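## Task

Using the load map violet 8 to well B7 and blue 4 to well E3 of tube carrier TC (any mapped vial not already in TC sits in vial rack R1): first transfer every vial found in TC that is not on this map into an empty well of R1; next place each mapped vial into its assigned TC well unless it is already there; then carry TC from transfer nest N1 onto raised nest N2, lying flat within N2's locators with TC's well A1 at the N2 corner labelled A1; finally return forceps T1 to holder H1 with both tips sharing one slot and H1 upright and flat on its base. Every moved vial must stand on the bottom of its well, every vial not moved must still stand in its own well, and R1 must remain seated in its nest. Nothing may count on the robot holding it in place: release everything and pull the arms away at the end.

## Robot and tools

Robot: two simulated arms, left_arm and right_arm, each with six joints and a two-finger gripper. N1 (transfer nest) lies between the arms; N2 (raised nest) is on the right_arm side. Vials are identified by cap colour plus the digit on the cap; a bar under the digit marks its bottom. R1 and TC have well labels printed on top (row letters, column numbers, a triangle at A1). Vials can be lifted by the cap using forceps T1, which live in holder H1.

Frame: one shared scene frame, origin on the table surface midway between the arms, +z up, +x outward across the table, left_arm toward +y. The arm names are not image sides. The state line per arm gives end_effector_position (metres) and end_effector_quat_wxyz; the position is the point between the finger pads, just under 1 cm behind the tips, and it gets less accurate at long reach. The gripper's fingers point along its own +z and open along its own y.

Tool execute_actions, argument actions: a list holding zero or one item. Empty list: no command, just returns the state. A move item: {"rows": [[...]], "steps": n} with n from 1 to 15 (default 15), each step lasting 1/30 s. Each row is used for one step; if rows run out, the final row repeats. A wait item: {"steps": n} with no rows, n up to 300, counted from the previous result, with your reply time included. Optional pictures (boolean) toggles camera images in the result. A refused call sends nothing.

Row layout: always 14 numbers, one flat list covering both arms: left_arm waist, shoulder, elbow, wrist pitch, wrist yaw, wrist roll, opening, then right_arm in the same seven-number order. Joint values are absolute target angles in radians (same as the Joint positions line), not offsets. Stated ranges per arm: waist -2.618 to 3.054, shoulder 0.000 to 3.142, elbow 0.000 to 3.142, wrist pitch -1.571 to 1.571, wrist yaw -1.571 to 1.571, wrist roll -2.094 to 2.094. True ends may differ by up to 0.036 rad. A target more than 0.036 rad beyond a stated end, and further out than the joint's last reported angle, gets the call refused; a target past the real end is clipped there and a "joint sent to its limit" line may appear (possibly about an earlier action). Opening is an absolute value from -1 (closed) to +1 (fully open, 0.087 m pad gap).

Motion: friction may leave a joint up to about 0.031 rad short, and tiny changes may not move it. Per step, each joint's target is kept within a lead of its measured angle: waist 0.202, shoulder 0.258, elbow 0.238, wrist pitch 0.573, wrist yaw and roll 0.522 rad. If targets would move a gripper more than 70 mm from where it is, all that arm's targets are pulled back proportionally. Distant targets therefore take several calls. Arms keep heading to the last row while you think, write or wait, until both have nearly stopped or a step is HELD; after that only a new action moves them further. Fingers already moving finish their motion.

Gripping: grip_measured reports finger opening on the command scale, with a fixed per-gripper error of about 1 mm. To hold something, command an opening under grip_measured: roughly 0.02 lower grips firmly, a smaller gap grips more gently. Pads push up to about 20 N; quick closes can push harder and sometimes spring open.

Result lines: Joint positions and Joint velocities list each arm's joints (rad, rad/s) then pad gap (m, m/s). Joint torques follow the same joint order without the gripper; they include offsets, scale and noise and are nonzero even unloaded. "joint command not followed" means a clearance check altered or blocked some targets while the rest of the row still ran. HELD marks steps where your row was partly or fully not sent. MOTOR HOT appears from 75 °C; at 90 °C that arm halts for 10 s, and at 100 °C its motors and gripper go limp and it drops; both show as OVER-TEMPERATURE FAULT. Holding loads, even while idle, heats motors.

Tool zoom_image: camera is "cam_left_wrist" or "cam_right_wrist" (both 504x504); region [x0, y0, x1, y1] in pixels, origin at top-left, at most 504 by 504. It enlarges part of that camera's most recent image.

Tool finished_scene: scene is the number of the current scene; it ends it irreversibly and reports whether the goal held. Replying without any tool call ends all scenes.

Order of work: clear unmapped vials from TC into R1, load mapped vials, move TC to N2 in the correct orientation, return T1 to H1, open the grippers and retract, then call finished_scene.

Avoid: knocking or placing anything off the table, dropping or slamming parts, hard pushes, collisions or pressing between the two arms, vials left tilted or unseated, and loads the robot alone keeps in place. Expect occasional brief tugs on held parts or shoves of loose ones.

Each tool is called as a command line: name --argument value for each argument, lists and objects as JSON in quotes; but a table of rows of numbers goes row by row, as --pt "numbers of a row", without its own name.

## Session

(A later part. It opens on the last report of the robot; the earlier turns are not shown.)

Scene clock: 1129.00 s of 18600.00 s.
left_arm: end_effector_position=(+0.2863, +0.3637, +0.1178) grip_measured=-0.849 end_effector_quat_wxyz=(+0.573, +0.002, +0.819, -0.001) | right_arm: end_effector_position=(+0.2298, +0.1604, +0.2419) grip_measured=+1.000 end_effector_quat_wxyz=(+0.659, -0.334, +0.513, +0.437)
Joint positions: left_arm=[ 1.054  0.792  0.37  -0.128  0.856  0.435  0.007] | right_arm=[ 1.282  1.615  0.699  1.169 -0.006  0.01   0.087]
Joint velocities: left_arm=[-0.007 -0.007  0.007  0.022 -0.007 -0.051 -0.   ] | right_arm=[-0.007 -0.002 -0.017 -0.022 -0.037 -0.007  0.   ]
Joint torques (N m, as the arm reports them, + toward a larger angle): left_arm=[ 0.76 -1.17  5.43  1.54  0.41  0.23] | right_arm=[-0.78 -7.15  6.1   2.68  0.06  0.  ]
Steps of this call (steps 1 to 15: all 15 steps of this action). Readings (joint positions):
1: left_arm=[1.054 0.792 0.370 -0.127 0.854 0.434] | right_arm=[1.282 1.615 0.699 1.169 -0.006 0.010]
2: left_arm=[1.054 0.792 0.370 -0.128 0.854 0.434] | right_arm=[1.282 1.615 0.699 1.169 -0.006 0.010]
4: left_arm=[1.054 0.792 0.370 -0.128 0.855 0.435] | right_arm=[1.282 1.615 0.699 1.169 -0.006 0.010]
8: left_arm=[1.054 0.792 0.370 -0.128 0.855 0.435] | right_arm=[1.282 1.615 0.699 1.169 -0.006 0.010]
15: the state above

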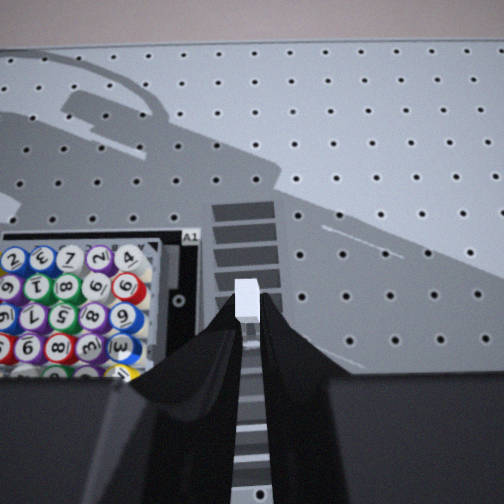

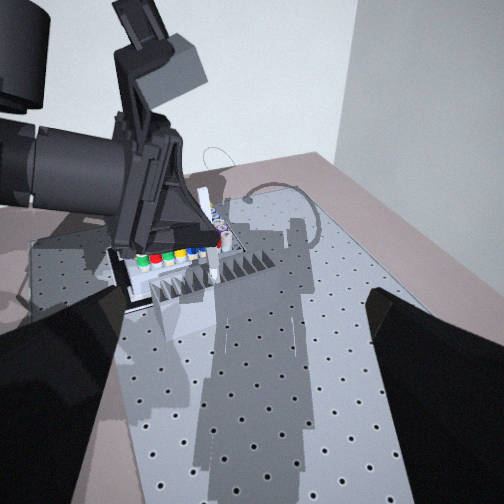

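execute_actions --actions '[{"rows":[[1.063,0.775,0.39,-0.15,0.867,0.44,-0.86,1.27,1.6,0.7,1.2,0,0,1],[1.063,0.773,0.4,-0.165,0.867,0.44,-0.87,1.27,1.6,0.7,1.2,0,0,1],[1.063,0.771,0.41,-0.18,0.867,0.44,-0.87,1.27,1.6,0.7,1.2,0,0,1],[1.063,0.769,0.42,-0.192,0.867,0.44,-0.87,1.27,1.6,0.7,1.2,0,0,1],[1.063,0.767,0.43,-0.204,0.867,0.44,-0.87,1.27,1.6,0.7,1.2,0,0,1],[1.063,0.765,0.44,-0.216,0.867,0.44,-0.87,1.27,1.6,0.7,1.2,0,0,1],[1.063,0.763,0.45,-0.228,0.867,0.44,-0.87,1.27,1.6,0.7,1.2,0,0,1],[1.063,0.761,0.46,-0.24,0.867,0.44,-0.87,1.27,1.6,0.7,1.2,0,0,1],[1.063,0.759,0.47,-0.252,0.867,0.44,-0.87,1.27,1.6,0.7,1.2,0,0,1],[1.063,0.757,0.48,-0.264,0.867,0.44,-0.87,1.27,1.6,0.7,1.2,0,0,1],[1.063,0.756,0.49,-0.276,0.867,0.44,-0.87,1.27,1.6,0.7,1.2,0,0,1],[1.063,0.755,0.5,-0.288,0.867,0.44,-0.87,1.27,1.6,0.7,1.2,0,0,1],[1.063,0.754,0.51,-0.3,0.867,0.44,-0.87,1.27,1.6,0.7,1.2,0,0,1],[1.063,0.753,0.52,-0.31,0.867,0.44,-0.87,1.27,1.6,0.7,1.2,0,0,1],[1.063,0.752,0.53,-0.32,0.867,0.44,-0.87,1.27,1.6,0.7,1.2,0,0,1]],"steps":15}]' --pictures false

execute_actions --actions '[{"rows":[[1.063,0.755,0.54,-0.33,0.867,0.44,-0.87,1.27,1.6,0.7,1.2,0,0,1],[1.063,0.755,0.552,-0.342,0.867,0.44,-0.87,1.27,1.6,0.7,1.2,0,0,1],[1.063,0.755,0.564,-0.354,0.867,0.44,-0.87,1.27,1.6,0.7,1.2,0,0,1],[1.063,0.755,0.576,-0.366,0.867,0.44,-0.87,1.27,1.6,0.7,1.2,0,0,1],[1.063,0.755,0.588,-0.378,0.867,0.44,-0.87,1.27,1.6,0.7,1.2,0,0,1],[1.063,0.755,0.6,-0.39,0.867,0.44,-0.87,1.27,1.6,0.7,1.2,0,0,1],[1.063,0.755,0.612,-0.4,0.867,0.44,-0.87,1.27,1.6,0.7,1.2,0,0,1],[1.063,0.755,0.624,-0.41,0.867,0.44,-0.87,1.27,1.6,0.7,1.2,0,0,1],[1.063,0.755,0.636,-0.42,0.867,0.44,-0.87,1.27,1.6,0.7,1.2,0,0,1],[1.063,0.755,0.648,-0.428,0.867,0.44,-0.87,1.27,1.6,0.7,1.2,0,0,1],[1.063,0.755,0.66,-0.432,0.867,0.44,-0.87,1.27,1.6,0.7,1.2,0,0,1],[1.063,0.755,0.666,-0.432,0.867,0.44,-0.87,1.27,1.6,0.7,1.2,0,0,1]],"steps":15}]'

zoom_image --camera "cam_right_wrist" --region '[110, 90, 310, 290]'

Scene clock: 1156.87 s of 18600.00 s.
left_arm: end_effector_position=(+0.2859, +0.3631, +0.1471) grip_measured=-0.869 end_effector_quat_wxyz=(+0.572, +0.001, +0.820, -0.002) | right_arm: end_effector_position=(+0.2298, +0.1604, +0.2419) grip_measured=+1.000 end_effector_quat_wxyz=(+0.659, -0.334, +0.513, +0.437)
Joint positions: left_arm=[ 1.054  0.771  0.485 -0.269  0.857  0.436  0.006] | right_arm=[ 1.282  1.615  0.699  1.169 -0.006  0.01   0.087]
Joint velocities: left_arm=[-0.017 -0.046  0.295 -0.227  0.022  0.022 -0.   ] | right_arm=[ 0.002  0.007  0.007 -0.022 -0.022 -0.007  0.   ]
Joint torques (N m, as the arm reports them, + toward a larger angle): left_arm=[ 0.71 -1.1   9.24  1.61  0.4   0.2 ] | right_arm=[-0.79 -7.14  6.1   2.68  0.06  0.  ]
Steps of this call (steps 1 to 15: the robot went on to your last target; steps 16 to 90: nothing new was sent; then 24.37 s passed at rest; steps 91 to 105: all 15 steps of this action). Readings (joint positions):
91: left_arm=[1.054 0.792 0.370 -0.129 0.856 0.436] | right_arm=[1.282 1.615 0.699 1.169 -0.006 0.010]
92: left_arm=[1.054 0.792 0.370 -0.131 0.856 0.436] | right_arm=[1.282 1.615 0.699 1.169 -0.006 0.010]
94: left_arm=[1.054 0.792 0.378 -0.146 0.857 0.436] | right_arm=[1.282 1.615 0.699 1.169 -0.006 0.010]
98: left_arm=[1.054 0.787 0.411 -0.192 0.857 0.436] | right_arm=[1.282 1.615 0.699 1.169 -0.006 0.010]
105: the state above

Scene clock: 1157.37 s of 18600.00 s.
left_arm: end_effector_position=(+0.2867, +0.3641, +0.1888) grip_measured=-0.869 end_effector_quat_wxyz=(+0.577, +0.006, +0.817, +0.004) | right_arm: end_effector_position=(+0.2298, +0.1604, +0.2419) grip_measured=+1.000 end_effector_quat_wxyz=(+0.659, -0.334, +0.513, +0.437)
Joint positions: left_arm=[ 1.054  0.77   0.639 -0.405  0.857  0.436  0.006] | right_arm=[ 1.282  1.615  0.699  1.169 -0.006  0.01   0.087]
Joint velocities: left_arm=[-0.012 -0.002  0.032 -0.139  0.007  0.022  0.   ] | right_arm=[-0.002  0.002 -0.002 -0.037 -0.037 -0.066  0.   ]
Joint torques (N m, as the arm reports them, + toward a larger angle): left_arm=[ 0.74 -0.86  8.88  1.46  0.39  0.2 ] | right_arm=[-0.79 -7.14  6.09  2.68  0.06  0.  ]
Steps of this call (steps 1 to 15: all 15 steps of this action). Readings (joint positions):
1: left_arm=[1.054 0.770 0.494 -0.280 0.857 0.436] | right_arm=[1.282 1.615 0.699 1.169 -0.006 0.010]
2: left_arm=[1.054 0.770 0.504 -0.292 0.857 0.436] | right_arm=[1.282 1.615 0.699 1.169 -0.006 0.010]
4: left_arm=[1.054 0.770 0.526 -0.315 0.857 0.436] | right_arm=[1.282 1.615 0.699 1.169 -0.006 0.010]
8: left_arm=[1.054 0.770 0.574 -0.361 0.857 0.436] | right_arm=[1.282 1.615 0.699 1.169 -0.006 0.010]
15: the state above

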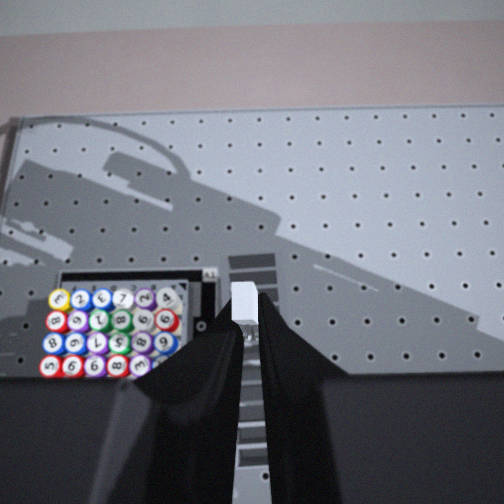

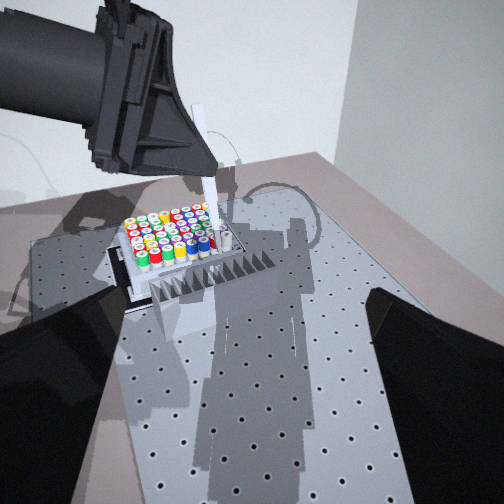

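Region (110, 90, 310, 290) of cam_right_wrist's 504x504 image, scaled by 2.520, with more detail than that image has.

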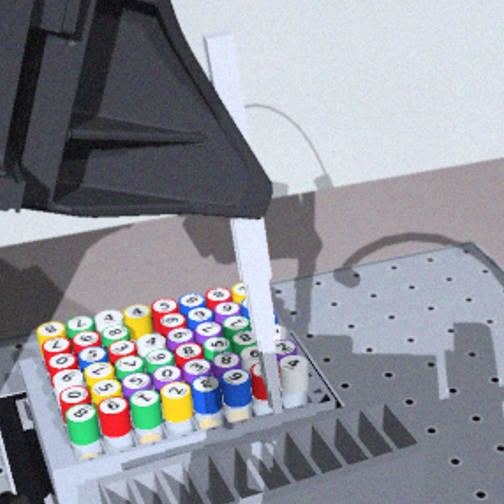

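execute_actions --actions '[{"rows":[[1.055,0.77,0.68,-0.43,0.84,0.43,-0.87,1.27,1.6,0.7,1.2,0,0,1],[1.045,0.775,0.695,-0.425,0.81,0.415,-0.87,1.27,1.6,0.7,1.2,0,0,1],[1.03,0.78,0.71,-0.42,0.77,0.395,-0.87,1.27,1.6,0.7,1.2,0,0,1],[1.015,0.785,0.722,-0.415,0.73,0.375,-0.87,1.27,1.6,0.7,1.2,0,0,1],[1.0,0.79,0.734,-0.41,0.69,0.355,-0.87,1.27,1.6,0.7,1.2,0,0,1],[0.985,0.795,0.745,-0.405,0.65,0.335,-0.87,1.27,1.6,0.7,1.2,0,0,1],[0.97,0.8,0.755,-0.4,0.61,0.315,-0.87,1.27,1.6,0.7,1.2,0,0,1],[0.955,0.805,0.763,-0.395,0.57,0.295,-0.87,1.27,1.6,0.7,1.2,0,0,1],[0.94,0.81,0.77,-0.39,0.53,0.275,-0.87,1.27,1.6,0.7,1.2,0,0,1],[0.925,0.815,0.775,-0.385,0.49,0.255,-0.87,1.27,1.6,0.7,1.2,0,0,1],[0.91,0.82,0.78,-0.38,0.45,0.235,-0.87,1.27,1.6,0.7,1.2,0,0,1],[0.895,0.825,0.783,-0.375,0.41,0.215,-0.87,1.27,1.6,0.7,1.2,0,0,1],[0.88,0.83,0.786,-0.37,0.37,0.195,-0.87,1.27,1.6,0.7,1.2,0,0,1],[0.865,0.835,0.788,-0.365,0.33,0.175,-0.87,1.27,1.6,0.7,1.2,0,0,1],[0.85,0.84,0.79,-0.36,0.29,0.155,-0.87,1.27,1.6,0.7,1.2,0,0,1]],"steps":15}]' --pictures false

execute_actions --actions '[{"rows":[[0.834,0.845,0.79,-0.356,0.25,0.135,-0.87,1.27,1.6,0.7,1.2,0,0,1],[0.818,0.85,0.79,-0.352,0.21,0.115,-0.87,1.27,1.6,0.7,1.2,0,0,1],[0.802,0.855,0.79,-0.348,0.17,0.095,-0.87,1.27,1.6,0.7,1.2,0,0,1],[0.786,0.86,0.79,-0.344,0.13,0.075,-0.87,1.27,1.6,0.7,1.2,0,0,1],[0.77,0.865,0.79,-0.34,0.09,0.055,-0.87,1.27,1.6,0.7,1.2,0,0,1],[0.754,0.87,0.79,-0.336,0.05,0.035,-0.87,1.27,1.6,0.7,1.2,0,0,1],[0.738,0.875,0.79,-0.332,0.01,0.015,-0.87,1.27,1.6,0.7,1.2,0,0,1],[0.722,0.88,0.79,-0.328,-0.03,-0.005,-0.87,1.27,1.6,0.7,1.2,0,0,1],[0.706,0.885,0.79,-0.324,-0.07,-0.025,-0.87,1.27,1.6,0.7,1.2,0,0,1],[0.69,0.89,0.79,-0.32,-0.11,-0.05,-0.87,1.27,1.6,0.7,1.2,0,0,1],[0.674,0.895,0.79,-0.317,-0.15,-0.07,-0.87,1.27,1.6,0.7,1.2,0,0,1],[0.658,0.9,0.79,-0.314,-0.19,-0.09,-0.87,1.27,1.6,0.7,1.2,0,0,1],[0.642,0.905,0.79,-0.312,-0.23,-0.11,-0.87,1.27,1.6,0.7,1.2,0,0,1],[0.628,0.908,0.79,-0.31,-0.265,-0.13,-0.87,1.27,1.6,0.7,1.2,0,0,1],[0.616,0.91,0.79,-0.31,-0.293,-0.147,-0.87,1.27,1.6,0.7,1.2,0,0,1]],"steps":15}]' --pictures false

execute_actions --actions '[{"steps":20}]'

zoom_image --camera "cam_right_wrist" --region '[110, 70, 310, 270]'

Scene clock: 1195.23 s of 18600.00 s.
left_arm: end_effector_position=(+0.3003, +0.3911, +0.2117) grip_measured=-0.869 end_effector_quat_wxyz=(+0.545, -0.096, +0.829, +0.078) | right_arm: end_effector_position=(+0.2298, +0.1604, +0.2419) grip_measured=+1.000 end_effector_quat_wxyz=(+0.659, -0.334, +0.513, +0.437)
Joint positions: left_arm=[ 0.882  0.816  0.758 -0.395  0.457  0.24   0.006] | right_arm=[ 1.282  1.615  0.699  1.169 -0.006  0.01   0.087]
Joint velocities: left_arm=[-0.432  0.154  0.032  0.168 -1.062 -0.535  0.   ] | right_arm=[ 0.002 -0.002 -0.007 -0.007  0.007 -0.007  0.   ]
Joint torques (N m, as the arm reports them, + toward a larger angle): left_arm=[-0.3   0.74  9.41  2.    0.16  0.11] | right_arm=[-0.79 -7.13  6.09  2.68  0.06  0.  ]
Steps of this call (steps 1 to 30: the robot went on to your last target; steps 31 to 90: nothing new was sent; then 34.37 s passed at rest; steps 91 to 105: all 15 steps of this action). Readings (joint positions):
91: left_arm=[1.054 0.770 0.639 -0.427 0.855 0.436] | right_arm=[1.282 1.615 0.699 1.169 -0.006 0.010]
92: left_arm=[1.054 0.770 0.643 -0.429 0.849 0.434] | right_arm=[1.282 1.615 0.699 1.169 -0.006 0.010]
94: left_arm=[1.043 0.770 0.663 -0.432 0.815 0.419] | right_arm=[1.282 1.615 0.699 1.169 -0.006 0.010]
98: left_arm=[0.987 0.779 0.720 -0.424 0.708 0.365] | right_arm=[1.282 1.615 0.699 1.169 -0.006 0.010]
105: the state above

Scene clock: 1195.73 s of 18600.00 s.
left_arm: end_effector_position=(+0.3043, +0.4179, +0.1953) grip_measured=-0.869 end_effector_quat_wxyz=(+0.493, -0.277, +0.807, +0.173) | right_arm: end_effector_position=(+0.2298, +0.1604, +0.2419) grip_measured=+1.000 end_effector_quat_wxyz=(+0.659, -0.334, +0.513, +0.437)
Joint positions: left_arm=[ 0.645  0.892  0.76  -0.344 -0.131 -0.06   0.006] | right_arm=[ 1.282  1.615  0.699  1.169 -0.006  0.01   0.087]
Joint velocities: left_arm=[-0.388  0.105 -0.017  0.037 -0.989 -0.564  0.001] | right_arm=[ 0.012  0.002 -0.007  0.007  0.051 -0.051  0.   ]
Joint torques (N m, as the arm reports them, + toward a larger angle): left_arm=[-0.38 -0.16  9.5   2.1  -0.05  0.12] | right_arm=[-0.78 -7.14  6.09  2.68  0.05  0.  ]
Steps of this call (steps 1 to 15: all 15 steps of this action). Readings (joint positions):
1: left_arm=[0.867 0.822 0.759 -0.392 0.419 0.220] | right_arm=[1.282 1.615 0.699 1.169 -0.006 0.010]
2: left_arm=[0.851 0.827 0.759 -0.388 0.380 0.201] | right_arm=[1.282 1.615 0.699 1.169 -0.006 0.010]
4: left_arm=[0.820 0.838 0.760 -0.381 0.301 0.162] | right_arm=[1.282 1.615 0.699 1.169 -0.006 0.010]
8: left_arm=[0.756 0.858 0.760 -0.368 0.143 0.083] | right_arm=[1.282 1.615 0.699 1.169 -0.006 0.010]
15: the state above

Scene clock: 1196.40 s of 18600.00 s.
left_arm: end_effector_position=(+0.2957, +0.4317, +0.1979) grip_measured=-0.869 end_effector_quat_wxyz=(+0.487, -0.336, +0.778, +0.210) | right_arm: end_effector_position=(+0.2298, +0.1604, +0.2419) grip_measured=+1.000 end_effector_quat_wxyz=(+0.659, -0.334, +0.513, +0.437)
Joint positions: left_arm=[ 0.625  0.897  0.76  -0.334 -0.281 -0.141  0.006] | right_arm=[ 1.282  1.615  0.699  1.169 -0.006  0.01   0.087]
Joint velocities: left_arm=[-0.007 -0.012  0.007  0.051 -0.066  0.037  0.   ] | right_arm=[-0.027 -0.022 -0.017 -0.037 -0.007  0.022  0.   ]
Joint torques (N m, as the arm reports them, + toward a larger angle): left_arm=[-0.68 -0.07  9.53  2.06 -0.07  0.1 ] | right_arm=[-0.79 -7.14  6.09  2.68  0.06  0.  ]
Steps of this call (steps 1 to 20: the robot went on to your last target). Readings (joint positions):
1: left_arm=[0.634 0.895 0.760 -0.343 -0.161 -0.076] | right_arm=[1.282 1.615 0.699 1.169 -0.006 0.010]
2: left_arm=[0.628 0.897 0.760 -0.341 -0.184 -0.089] | right_arm=[1.282 1.615 0.699 1.169 -0.006 0.010]
4: left_arm=[0.625 0.897 0.760 -0.339 -0.219 -0.108] | right_arm=[1.282 1.615 0.699 1.169 -0.006 0.010]
8: left_arm=[0.625 0.897 0.760 -0.336 -0.257 -0.128] | right_arm=[1.282 1.615 0.699 1.169 -0.006 0.010]
20: the state above

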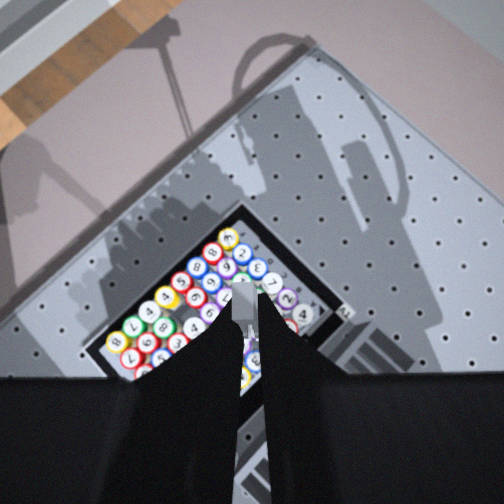

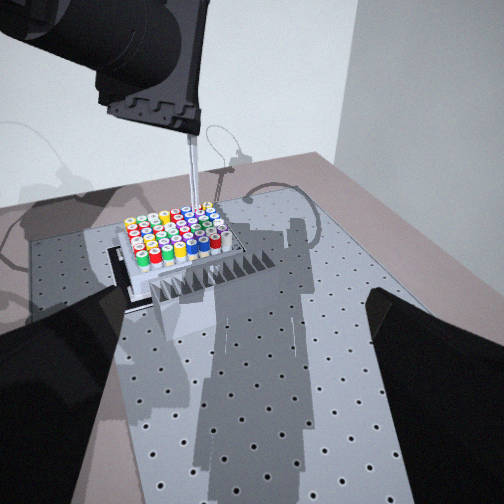

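Region (110, 70, 310, 270) of cam_right_wrist's 504x504 image, scaled by 2.520, with more detail than that image has.

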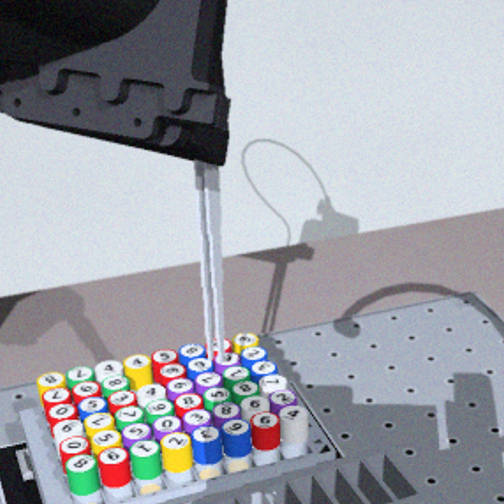

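execute_actions --actions '[{"rows":[[0.616,0.91,0.74,-0.29,-0.293,-0.147,-0.865,1.27,1.6,0.7,1.2,0,0,1],[0.616,0.91,0.732,-0.28,-0.293,-0.147,-0.86,1.27,1.6,0.7,1.2,0,0,1],[0.616,0.91,0.724,-0.272,-0.293,-0.147,-0.855,1.27,1.6,0.7,1.2,0,0,1],[0.616,0.91,0.716,-0.264,-0.293,-0.147,-0.85,1.27,1.6,0.7,1.2,0,0,1],[0.616,0.91,0.708,-0.256,-0.293,-0.147,-0.845,1.27,1.6,0.7,1.2,0,0,1],[0.616,0.91,0.7,-0.248,-0.293,-0.147,-0.84,1.27,1.6,0.7,1.2,0,0,1],[0.616,0.91,0.692,-0.24,-0.293,-0.147,-0.835,1.27,1.6,0.7,1.2,0,0,1],[0.616,0.91,0.684,-0.234,-0.293,-0.147,-0.83,1.27,1.6,0.7,1.2,0,0,1],[0.616,0.91,0.676,-0.23,-0.293,-0.147,-0.825,1.27,1.6,0.7,1.2,0,0,1],[0.616,0.91,0.668,-0.228,-0.293,-0.147,-0.82,1.27,1.6,0.7,1.2,0,0,1],[0.616,0.91,0.662,-0.228,-0.293,-0.147,-0.82,1.27,1.6,0.7,1.2,0,0,1]],"steps":15}]' --pictures false

execute_actions --actions '[{"steps":10}]'

zoom_image --camera "cam_right_wrist" --region '[150, 170, 250, 270]'

zoom_image --camera "cam_left_wrist" --region '[170, 230, 330, 390]'

Scene clock: 1213.40 s of 18600.00 s.
left_arm: end_effector_position=(+0.2954, +0.4318, +0.1766) grip_measured=-0.820 end_effector_quat_wxyz=(+0.483, -0.337, +0.780, +0.210) | right_arm: end_effector_position=(+0.2298, +0.1604, +0.2419) grip_measured=+1.000 end_effector_quat_wxyz=(+0.659, -0.334, +0.513, +0.437)
Joint positions: left_arm=[ 0.625  0.897  0.682 -0.265 -0.282 -0.142  0.008] | right_arm=[ 1.282  1.615  0.699  1.169 -0.006  0.01   0.087]
Joint velocities: left_arm=[-0.012 -0.012 -0.002 -0.037  0.022  0.007 -0.001] | right_arm=[-0.002 -0.002 -0.007  0.007  0.022  0.022  0.   ]
Joint torques (N m, as the arm reports them, + toward a larger angle): left_arm=[-0.69 -0.11  6.16  2.17 -0.07  0.12] | right_arm=[-0.78 -7.15  6.09  2.68  0.05  0.  ]
Steps of this call (steps 1 to 15: the robot went on to your last target; steps 16 to 90: nothing new was sent; then 13.50 s passed at rest; steps 91 to 105: all 15 steps of this action). Readings (joint positions):
91: left_arm=[0.625 0.897 0.760 -0.332 -0.282 -0.142] | right_arm=[1.282 1.615 0.699 1.169 -0.006 0.010]
92: left_arm=[0.625 0.897 0.760 -0.328 -0.282 -0.142] | right_arm=[1.282 1.615 0.699 1.169 -0.006 0.010]
94: left_arm=[0.625 0.897 0.757 -0.312 -0.282 -0.142] | right_arm=[1.282 1.615 0.699 1.169 -0.006 0.010]
98: left_arm=[0.625 0.897 0.724 -0.280 -0.282 -0.142] | right_arm=[1.282 1.615 0.699 1.169 -0.006 0.010]
105: the state above

Scene clock: 1213.73 s of 18600.00 s.
left_arm: end_effector_position=(+0.2970, +0.4327, +0.1790) grip_measured=-0.820 end_effector_quat_wxyz=(+0.489, -0.336, +0.777, +0.210) | right_arm: end_effector_position=(+0.2298, +0.1604, +0.2419) grip_measured=+1.000 end_effector_quat_wxyz=(+0.659, -0.334, +0.513, +0.437)
Joint positions: left_arm=[ 0.625  0.897  0.682 -0.253 -0.282 -0.142  0.008] | right_arm=[ 1.282  1.615  0.699  1.169 -0.006  0.01   0.087]
Joint velocities: left_arm=[-0.012 -0.012  0.002  0.051  0.022  0.007 -0.   ] | right_arm=[-0.007  0.002  0.007 -0.037  0.007 -0.022  0.   ]
Joint torques (N m, as the arm reports them, + toward a larger angle): left_arm=[-0.7  -0.11  6.06  2.08 -0.07  0.12] | right_arm=[-0.79 -7.14  6.1   2.68  0.06  0.  ]
Steps of this call (steps 1 to 10: the robot went on to your last target). Readings (joint positions):
1: left_arm=[0.625 0.897 0.682 -0.264 -0.282 -0.142] | right_arm=[1.282 1.615 0.699 1.169 -0.006 0.010]
2: left_arm=[0.625 0.897 0.682 -0.261 -0.282 -0.142] | right_arm=[1.282 1.615 0.699 1.169 -0.006 0.010]
4: left_arm=[0.625 0.897 0.682 -0.257 -0.282 -0.142] | right_arm=[1.282 1.615 0.699 1.169 -0.006 0.010]
8: left_arm=[0.625 0.897 0.682 -0.254 -0.282 -0.142] | right_arm=[1.282 1.615 0.699 1.169 -0.006 0.010]
10: the state above

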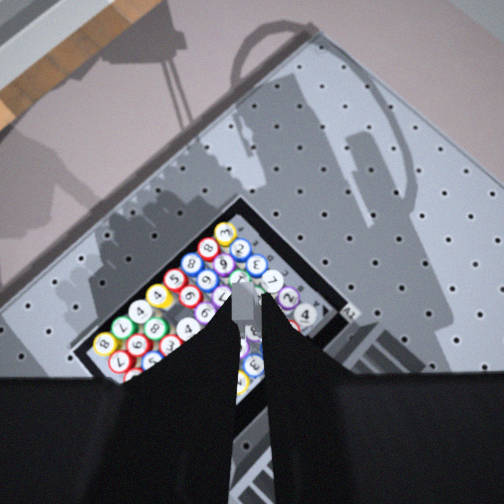

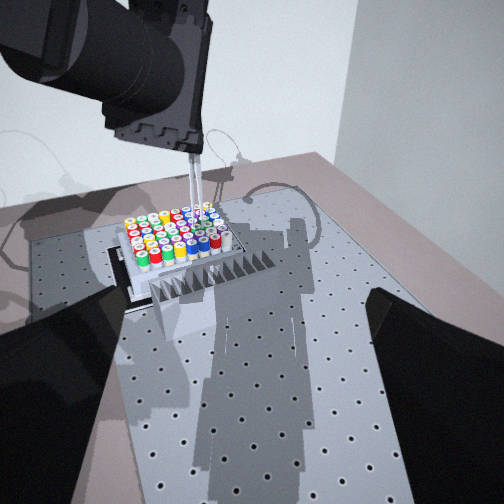

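Region (150, 170, 250, 270) of cam_right_wrist's 504x504 image, scaled by 5.040, with more detail than that image has.

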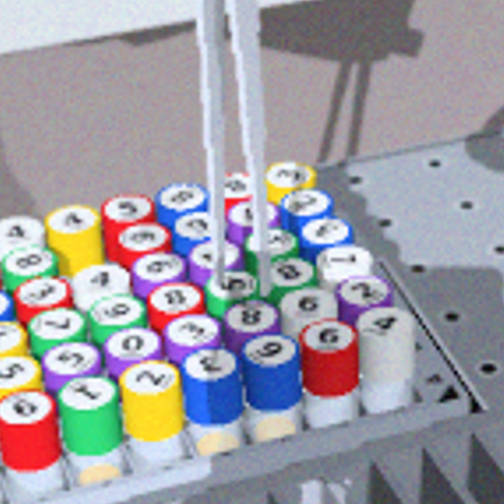

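Region (170, 230, 330, 390) of cam_left_wrist's 504x504 image, scaled by 3.150, with more detail than that image has.

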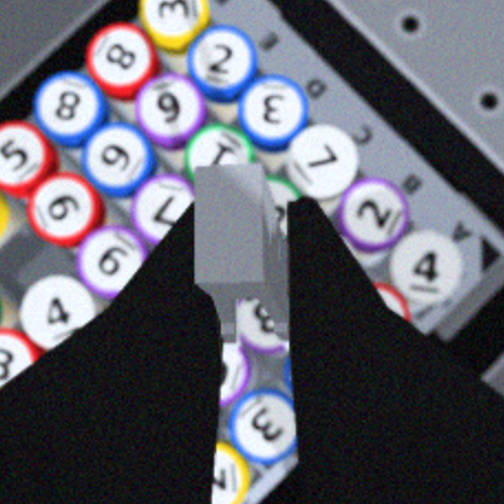

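execute_actions --actions '[{"rows":[[0.616,0.918,0.662,-0.22,-0.293,-0.147,-0.815,1.27,1.6,0.7,1.2,0,0,1],[0.616,0.924,0.662,-0.212,-0.293,-0.147,-0.81,1.27,1.6,0.7,1.2,0,0,1],[0.616,0.929,0.662,-0.208,-0.293,-0.147,-0.805,1.27,1.6,0.7,1.2,0,0,1],[0.616,0.929,0.662,-0.208,-0.293,-0.147,-0.8,1.27,1.6,0.7,1.2,0,0,1],[0.616,0.929,0.662,-0.208,-0.293,-0.147,-0.795,1.27,1.6,0.7,1.2,0,0,1],[0.616,0.929,0.662,-0.208,-0.293,-0.147,-0.79,1.27,1.6,0.7,1.2,0,0,1],[0.616,0.929,0.662,-0.208,-0.293,-0.147,-0.785,1.27,1.6,0.7,1.2,0,0,1],[0.616,0.929,0.662,-0.208,-0.293,-0.147,-0.78,1.27,1.6,0.7,1.2,0,0,1]],"steps":15}]'

zoom_image --camera "cam_right_wrist" --region '[150, 170, 250, 270]'

zoom_image --camera "cam_left_wrist" --region '[170, 230, 330, 390]'

Scene clock: 1234.33 s of 18600.00 s.
left_arm: end_effector_position=(+0.3006, +0.4347, +0.1774) grip_measured=-0.780 end_effector_quat_wxyz=(+0.489, -0.337, +0.777, +0.211) | right_arm: end_effector_position=(+0.2298, +0.1604, +0.2419) grip_measured=+1.000 end_effector_quat_wxyz=(+0.659, -0.334, +0.513, +0.437)
Joint positions: left_arm=[ 0.625  0.917  0.682 -0.233 -0.283 -0.142  0.01 ] | right_arm=[ 1.282  1.615  0.699  1.169 -0.006  0.01   0.087]
Joint velocities: left_arm=[-0.007 -0.002 -0.007  0.081 -0.007  0.007  0.   ] | right_arm=[-0.007 -0.002 -0.022  0.007  0.007 -0.081  0.   ]
Joint torques (N m, as the arm reports them, + toward a larger angle): left_arm=[-0.69 -0.24  6.06  2.08 -0.07  0.12] | right_arm=[-0.79 -7.13  6.1   2.68  0.06  0.  ]
Steps of this call (steps 1 to 30: the robot went on to your last target; steps 31 to 90: nothing new was sent; then 17.10 s passed at rest; steps 91 to 105: all 15 steps of this action). Readings (joint positions):
91: left_arm=[0.625 0.897 0.682 -0.251 -0.282 -0.142] | right_arm=[1.282 1.615 0.699 1.169 -0.006 0.010]
92: left_arm=[0.625 0.899 0.682 -0.249 -0.283 -0.142] | right_arm=[1.282 1.615 0.699 1.169 -0.006 0.010]
94: left_arm=[0.625 0.907 0.682 -0.241 -0.283 -0.142] | right_arm=[1.282 1.615 0.699 1.169 -0.006 0.010]
98: left_arm=[0.625 0.917 0.682 -0.237 -0.283 -0.142] | right_arm=[1.282 1.615 0.699 1.169 -0.006 0.010]
105: the state above

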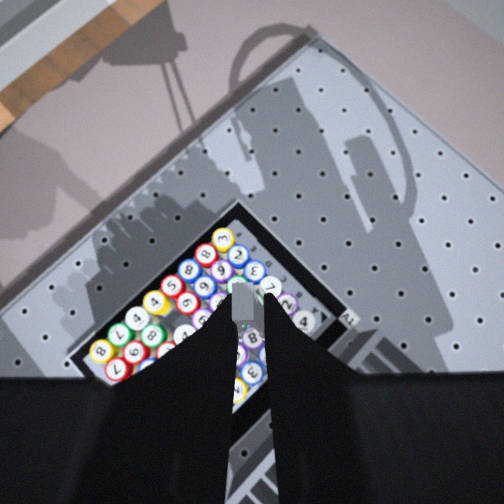

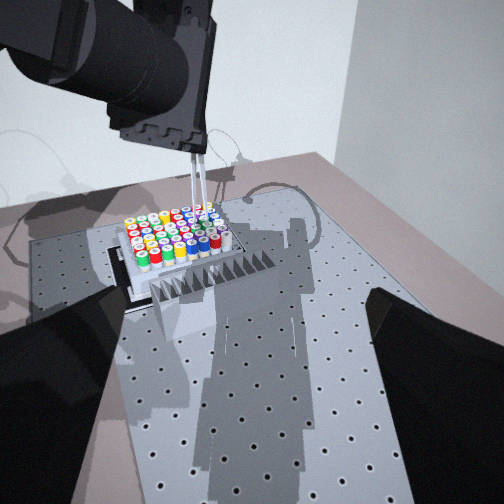

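Region (150, 170, 250, 270) of cam_right_wrist's 504x504 image, scaled by 5.040, with more detail than that image has.

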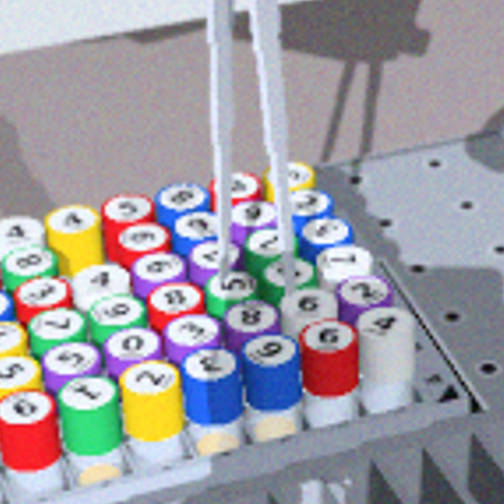

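Region (170, 230, 330, 390) of cam_left_wrist's 504x504 image, scaled by 3.150, with more detail than that image has.

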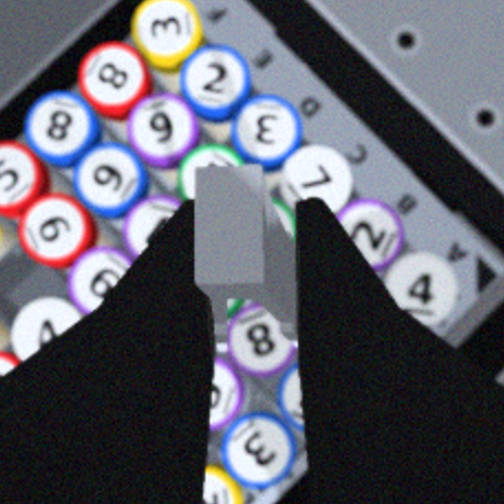

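execute_actions --actions '[{"rows":[[0.616,0.929,0.656,-0.2,-0.293,-0.147,-0.775,1.27,1.6,0.7,1.2,0,0,1],[0.616,0.929,0.65,-0.194,-0.293,-0.147,-0.77,1.27,1.6,0.7,1.2,0,0,1],[0.616,0.929,0.646,-0.19,-0.293,-0.147,-0.765,1.27,1.6,0.7,1.2,0,0,1]],"steps":15}]'

zoom_image --camera "cam_right_wrist" --region '[170, 200, 230, 260]'

zoom_image --camera "cam_left_wrist" --region '[210, 300, 290, 380]'

Scene clock: 1247.33 s of 18600.00 s.
left_arm: end_effector_position=(+0.3030, +0.4360, +0.1812) grip_measured=-0.765 end_effector_quat_wxyz=(+0.497, -0.336, +0.772, +0.211) | right_arm: end_effector_position=(+0.2298, +0.1604, +0.2419) grip_measured=+1.000 end_effector_quat_wxyz=(+0.659, -0.334, +0.513, +0.437)
Joint positions: left_arm=[ 0.625  0.917  0.682 -0.214 -0.283 -0.142  0.01 ] | right_arm=[ 1.282  1.615  0.699  1.169 -0.006  0.01   0.087]
Joint velocities: left_arm=[ 0.017 -0.007  0.002  0.007  0.066 -0.007 -0.   ] | right_arm=[-0.002 -0.007 -0.002 -0.022 -0.022 -0.007  0.   ]
Joint torques (N m, as the arm reports them, + toward a larger angle): left_arm=[-0.7  -0.24  4.97  2.07 -0.07  0.12] | right_arm=[-0.79 -7.14  6.1   2.68  0.06  0.  ]
Steps of this call (steps 1 to 15: the robot went on to your last target; steps 16 to 90: nothing new was sent; then 9.50 s passed at rest; steps 91 to 105: all 15 steps of this action). Readings (joint positions):
91: left_arm=[0.625 0.917 0.682 -0.231 -0.283 -0.142] | right_arm=[1.282 1.615 0.699 1.169 -0.006 0.010]
92: left_arm=[0.625 0.917 0.682 -0.229 -0.283 -0.142] | right_arm=[1.282 1.615 0.699 1.169 -0.006 0.010]
94: left_arm=[0.625 0.917 0.682 -0.224 -0.283 -0.142] | right_arm=[1.282 1.615 0.699 1.169 -0.006 0.010]
98: left_arm=[0.625 0.917 0.682 -0.218 -0.283 -0.142] | right_arm=[1.282 1.615 0.699 1.169 -0.006 0.010]
105: the state above

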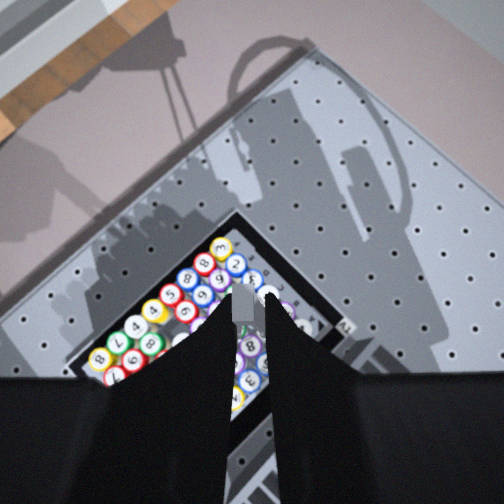

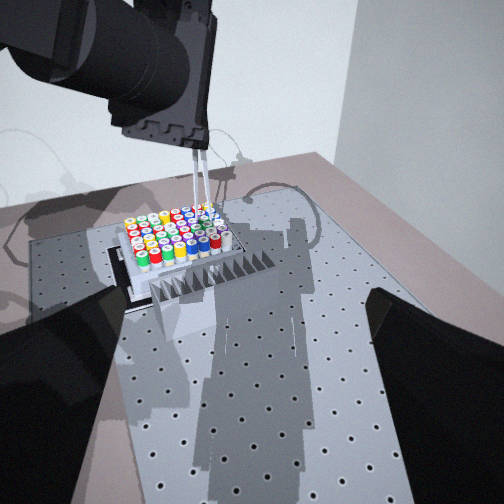

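Region (170, 200, 230, 260) of cam_right_wrist's 504x504 image, scaled by 8.400, with more detail than that image has.

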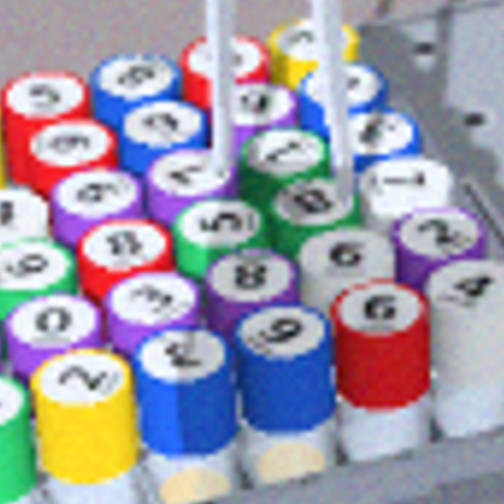

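Region (210, 300, 290, 380) of cam_left_wrist's 504x504 image, scaled by 6.300, with more detail than that image has.

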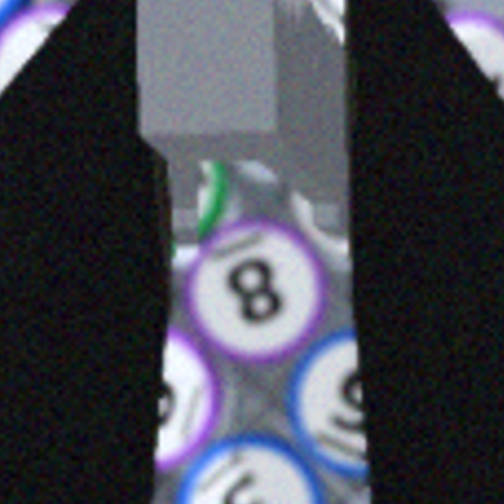

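execute_actions --actions '[{"rows":[[0.616,0.929,0.63,-0.19,-0.293,-0.147,-0.765,1.27,1.6,0.7,1.2,0,0,1],[0.616,0.929,0.63,-0.19,-0.293,-0.147,-0.765,1.27,1.6,0.7,1.2,0,0,1],[0.616,0.929,0.644,-0.19,-0.293,-0.147,-0.765,1.27,1.6,0.7,1.2,0,0,1]],"steps":12}]'

zoom_image --camera "cam_right_wrist" --region '[170, 200, 230, 260]'

zoom_image --camera "cam_left_wrist" --region '[210, 300, 290, 380]'

Scene clock: 1258.30 s of 18600.00 s.
left_arm: end_effector_position=(+0.3014, +0.4352, +0.1736) grip_measured=-0.765 end_effector_quat_wxyz=(+0.492, -0.336, +0.775, +0.211) | right_arm: end_effector_position=(+0.2298, +0.1604, +0.2419) grip_measured=+1.000 end_effector_quat_wxyz=(+0.659, -0.334, +0.513, +0.437)
Joint positions: left_arm=[ 0.625  0.917  0.662 -0.206 -0.283 -0.142  0.01 ] | right_arm=[ 1.282  1.615  0.699  1.169 -0.006  0.01   0.087]
Joint velocities: left_arm=[-0.007 -0.022 -0.007  0.007 -0.037 -0.051 -0.   ] | right_arm=[-0.007 -0.002  0.002  0.037 -0.037  0.022  0.   ]
Joint torques (N m, as the arm reports them, + toward a larger angle): left_arm=[-0.7  -0.28  6.26  2.02 -0.08  0.12] | right_arm=[-0.79 -7.15  6.09  2.68  0.06  0.  ]
Steps of this call (steps 1 to 15: the robot went on to your last target; steps 16 to 90: nothing new was sent; then 7.57 s passed at rest; steps 91 to 102: all 12 steps of this action). Readings (joint positions):
91: left_arm=[0.625 0.917 0.678 -0.209 -0.283 -0.142] | right_arm=[1.282 1.615 0.699 1.169 -0.006 0.010]
92: left_arm=[0.625 0.917 0.672 -0.206 -0.283 -0.142] | right_arm=[1.282 1.615 0.699 1.169 -0.006 0.010]
94: left_arm=[0.625 0.917 0.663 -0.207 -0.283 -0.142] | right_arm=[1.282 1.615 0.699 1.169 -0.006 0.010]
98: left_arm=[0.625 0.917 0.662 -0.206 -0.283 -0.142] | right_arm=[1.282 1.615 0.699 1.169 -0.006 0.010]
102: the state above

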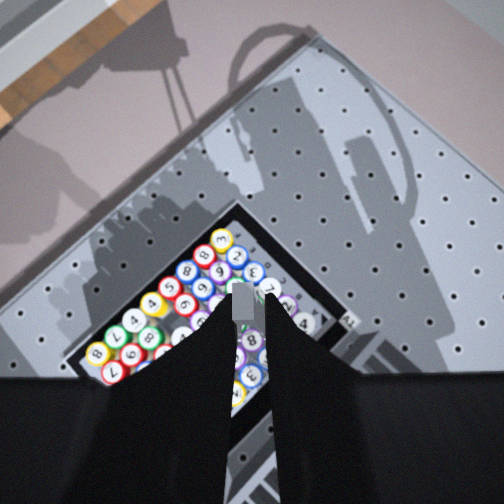

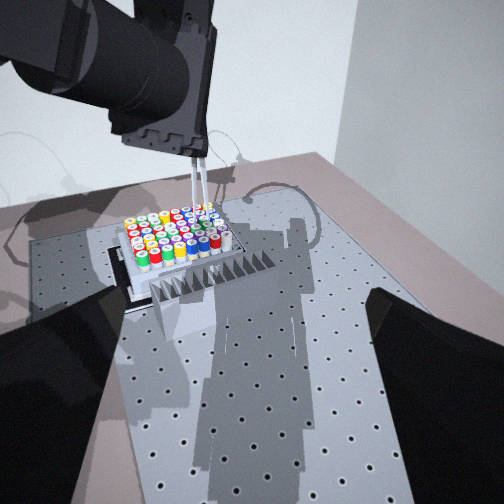

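Region (170, 200, 230, 260) of cam_right_wrist's 504x504 image, scaled by 8.400, with more detail than that image has.

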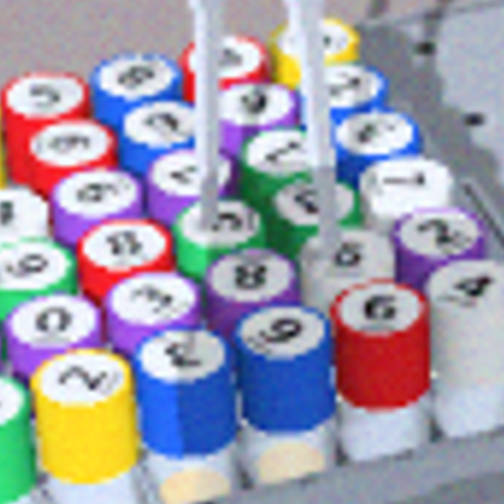

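Region (210, 300, 290, 380) of cam_left_wrist's 504x504 image, scaled by 6.300, with more detail than that image has.

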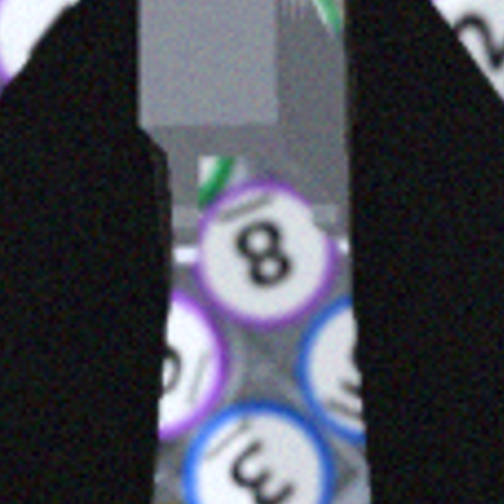

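execute_actions --actions '[{"rows":[[0.616,0.895,0.65,-0.21,-0.27,-0.147,-0.765,1.27,1.6,0.7,1.2,0,0,1],[0.616,0.885,0.65,-0.22,-0.262,-0.147,-0.765,1.27,1.6,0.7,1.2,0,0,1],[0.616,0.876,0.65,-0.235,-0.262,-0.147,-0.765,1.27,1.6,0.7,1.2,0,0,1],[0.616,0.876,0.65,-0.245,-0.262,-0.147,-0.765,1.27,1.6,0.7,1.2,0,0,1]],"steps":15}]'

zoom_image --camera "cam_right_wrist" --region '[170, 200, 230, 260]'

zoom_image --camera "cam_left_wrist" --region '[210, 300, 290, 380]'

Scene clock: 1273.80 s of 18600.00 s.
left_arm: end_effector_position=(+0.2970, +0.4306, +0.1738) grip_measured=-0.765 end_effector_quat_wxyz=(+0.489, -0.334, +0.779, +0.206) | right_arm: end_effector_position=(+0.2298, +0.1604, +0.2419) grip_measured=+1.000 end_effector_quat_wxyz=(+0.659, -0.334, +0.513, +0.437)
Joint positions: left_arm=[ 0.625  0.892  0.662 -0.24  -0.271 -0.142  0.01 ] | right_arm=[ 1.282  1.615  0.699  1.169 -0.006  0.01   0.087]
Joint velocities: left_arm=[-0.007  0.002 -0.012 -0.066  0.037 -0.037 -0.001] | right_arm=[ 0.002 -0.007 -0.007  0.051 -0.022 -0.037  0.   ]
Joint torques (N m, as the arm reports them, + toward a larger angle): left_arm=[-0.69 -1.91  6.64  1.84  0.12  0.12] | right_arm=[-0.79 -7.15  6.1   2.68  0.06  0.  ]
Steps of this call (steps 1 to 15: the robot went on to your last target; steps 16 to 90: nothing new was sent; then 12.00 s passed at rest; steps 91 to 105: all 15 steps of this action). Readings (joint positions):
91: left_arm=[0.625 0.917 0.662 -0.207 -0.282 -0.142] | right_arm=[1.282 1.615 0.699 1.169 -0.006 0.010]
92: left_arm=[0.625 0.915 0.662 -0.208 -0.280 -0.142] | right_arm=[1.282 1.615 0.699 1.169 -0.006 0.010]
94: left_arm=[0.625 0.904 0.662 -0.219 -0.276 -0.142] | right_arm=[1.282 1.615 0.699 1.169 -0.006 0.010]
98: left_arm=[0.625 0.892 0.662 -0.231 -0.274 -0.142] | right_arm=[1.282 1.615 0.699 1.169 -0.006 0.010]
105: the state above

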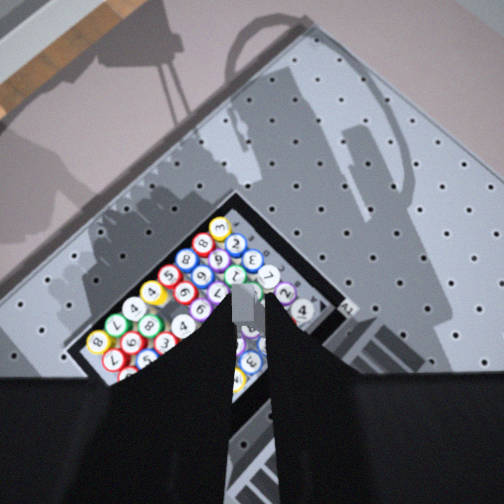

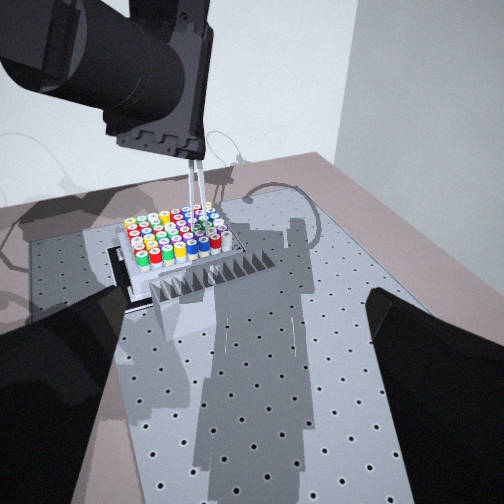

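Region (170, 200, 230, 260) of cam_right_wrist's 504x504 image, scaled by 8.400, with more detail than that image has.

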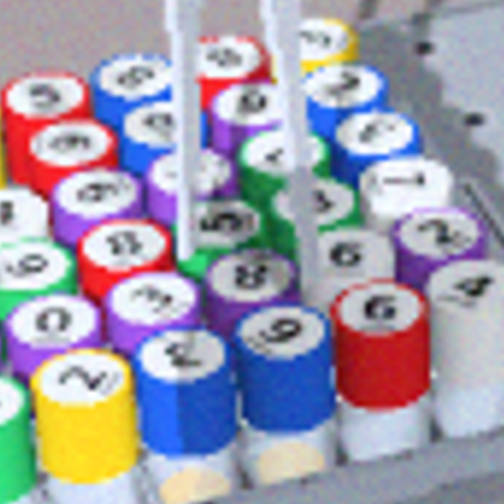

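Region (210, 300, 290, 380) of cam_left_wrist's 504x504 image, scaled by 6.300, with more detail than that image has.

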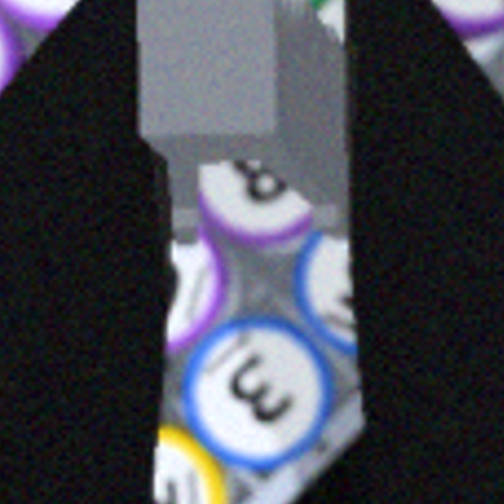

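execute_actions --actions '[{"rows":[[0.616,0.876,0.63,-0.21,-0.262,-0.147,-0.765,1.27,1.6,0.7,1.2,0,0,1],[0.616,0.876,0.615,-0.2,-0.262,-0.147,-0.765,1.27,1.6,0.7,1.2,0,0,1],[0.616,0.876,0.615,-0.198,-0.262,-0.147,-0.765,1.27,1.6,0.7,1.2,0,0,1],[0.616,0.876,0.624,-0.198,-0.262,-0.147,-0.765,1.27,1.6,0.7,1.2,0,0,1]],"steps":15}]'

zoom_image --camera "cam_right_wrist" --region '[170, 200, 230, 260]'

zoom_image --camera "cam_left_wrist" --region '[210, 300, 290, 380]'

Scene clock: 1287.10 s of 18600.00 s.
left_arm: end_effector_position=(+0.2971, +0.4306, +0.1695) grip_measured=-0.765 end_effector_quat_wxyz=(+0.489, -0.334, +0.779, +0.206) | right_arm: end_effector_position=(+0.2298, +0.1604, +0.2419) grip_measured=+1.000 end_effector_quat_wxyz=(+0.659, -0.334, +0.513, +0.437)
Joint positions: left_arm=[ 0.625  0.892  0.644 -0.223 -0.271 -0.142  0.01 ] | right_arm=[ 1.282  1.615  0.699  1.169 -0.006  0.01   0.087]
Joint velocities: left_arm=[ 0.027 -0.012 -0.002 -0.051 -0.007  0.051 -0.001] | right_arm=[ 0.002 -0.002 -0.017  0.007 -0.022 -0.007  0.   ]
Joint torques (N m, as the arm reports them, + toward a larger angle): left_arm=[-0.7  -1.92  6.03  2.06  0.1   0.12] | right_arm=[-0.79 -7.14  6.09  2.68  0.06  0.  ]
Steps of this call (steps 1 to 15: the robot went on to your last target; steps 16 to 90: nothing new was sent; then 9.80 s passed at rest; steps 91 to 105: all 15 steps of this action). Readings (joint positions):
91: left_arm=[0.625 0.892 0.662 -0.242 -0.271 -0.142] | right_arm=[1.282 1.615 0.699 1.169 -0.006 0.010]
92: left_arm=[0.625 0.892 0.658 -0.235 -0.271 -0.142] | right_arm=[1.282 1.615 0.699 1.169 -0.006 0.010]
94: left_arm=[0.625 0.892 0.649 -0.228 -0.271 -0.142] | right_arm=[1.282 1.615 0.699 1.169 -0.006 0.010]
98: left_arm=[0.625 0.892 0.644 -0.227 -0.271 -0.142] | right_arm=[1.282 1.615 0.699 1.169 -0.006 0.010]
105: the state above

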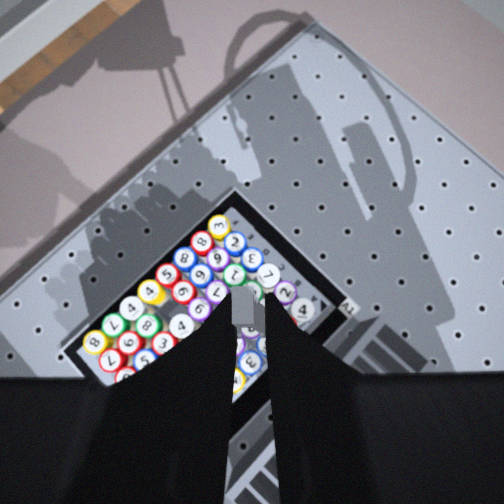

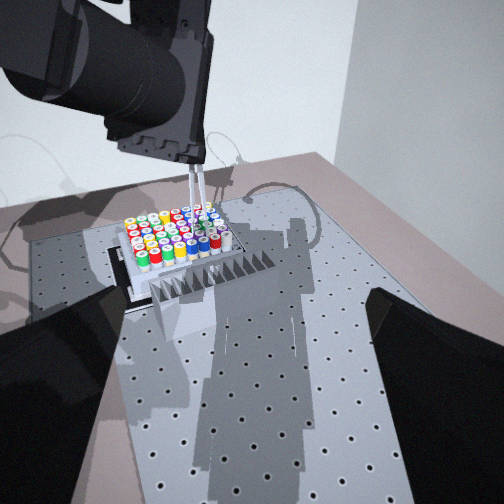

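Region (170, 200, 230, 260) of cam_right_wrist's 504x504 image, scaled by 8.400, with more detail than that image has.

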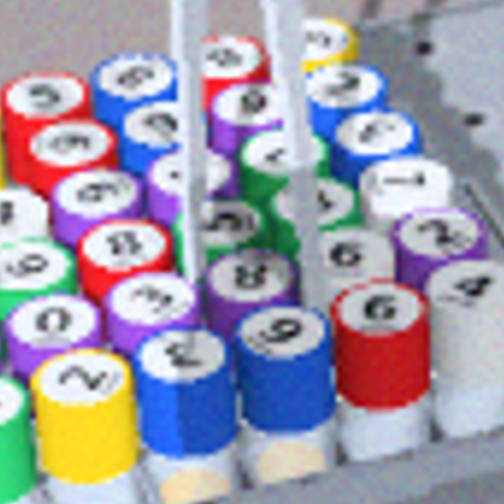

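Region (210, 300, 290, 380) of cam_left_wrist's 504x504 image, scaled by 6.300, with more detail than that image has.

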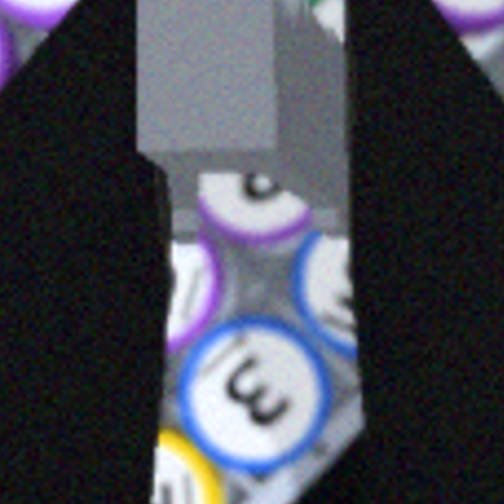

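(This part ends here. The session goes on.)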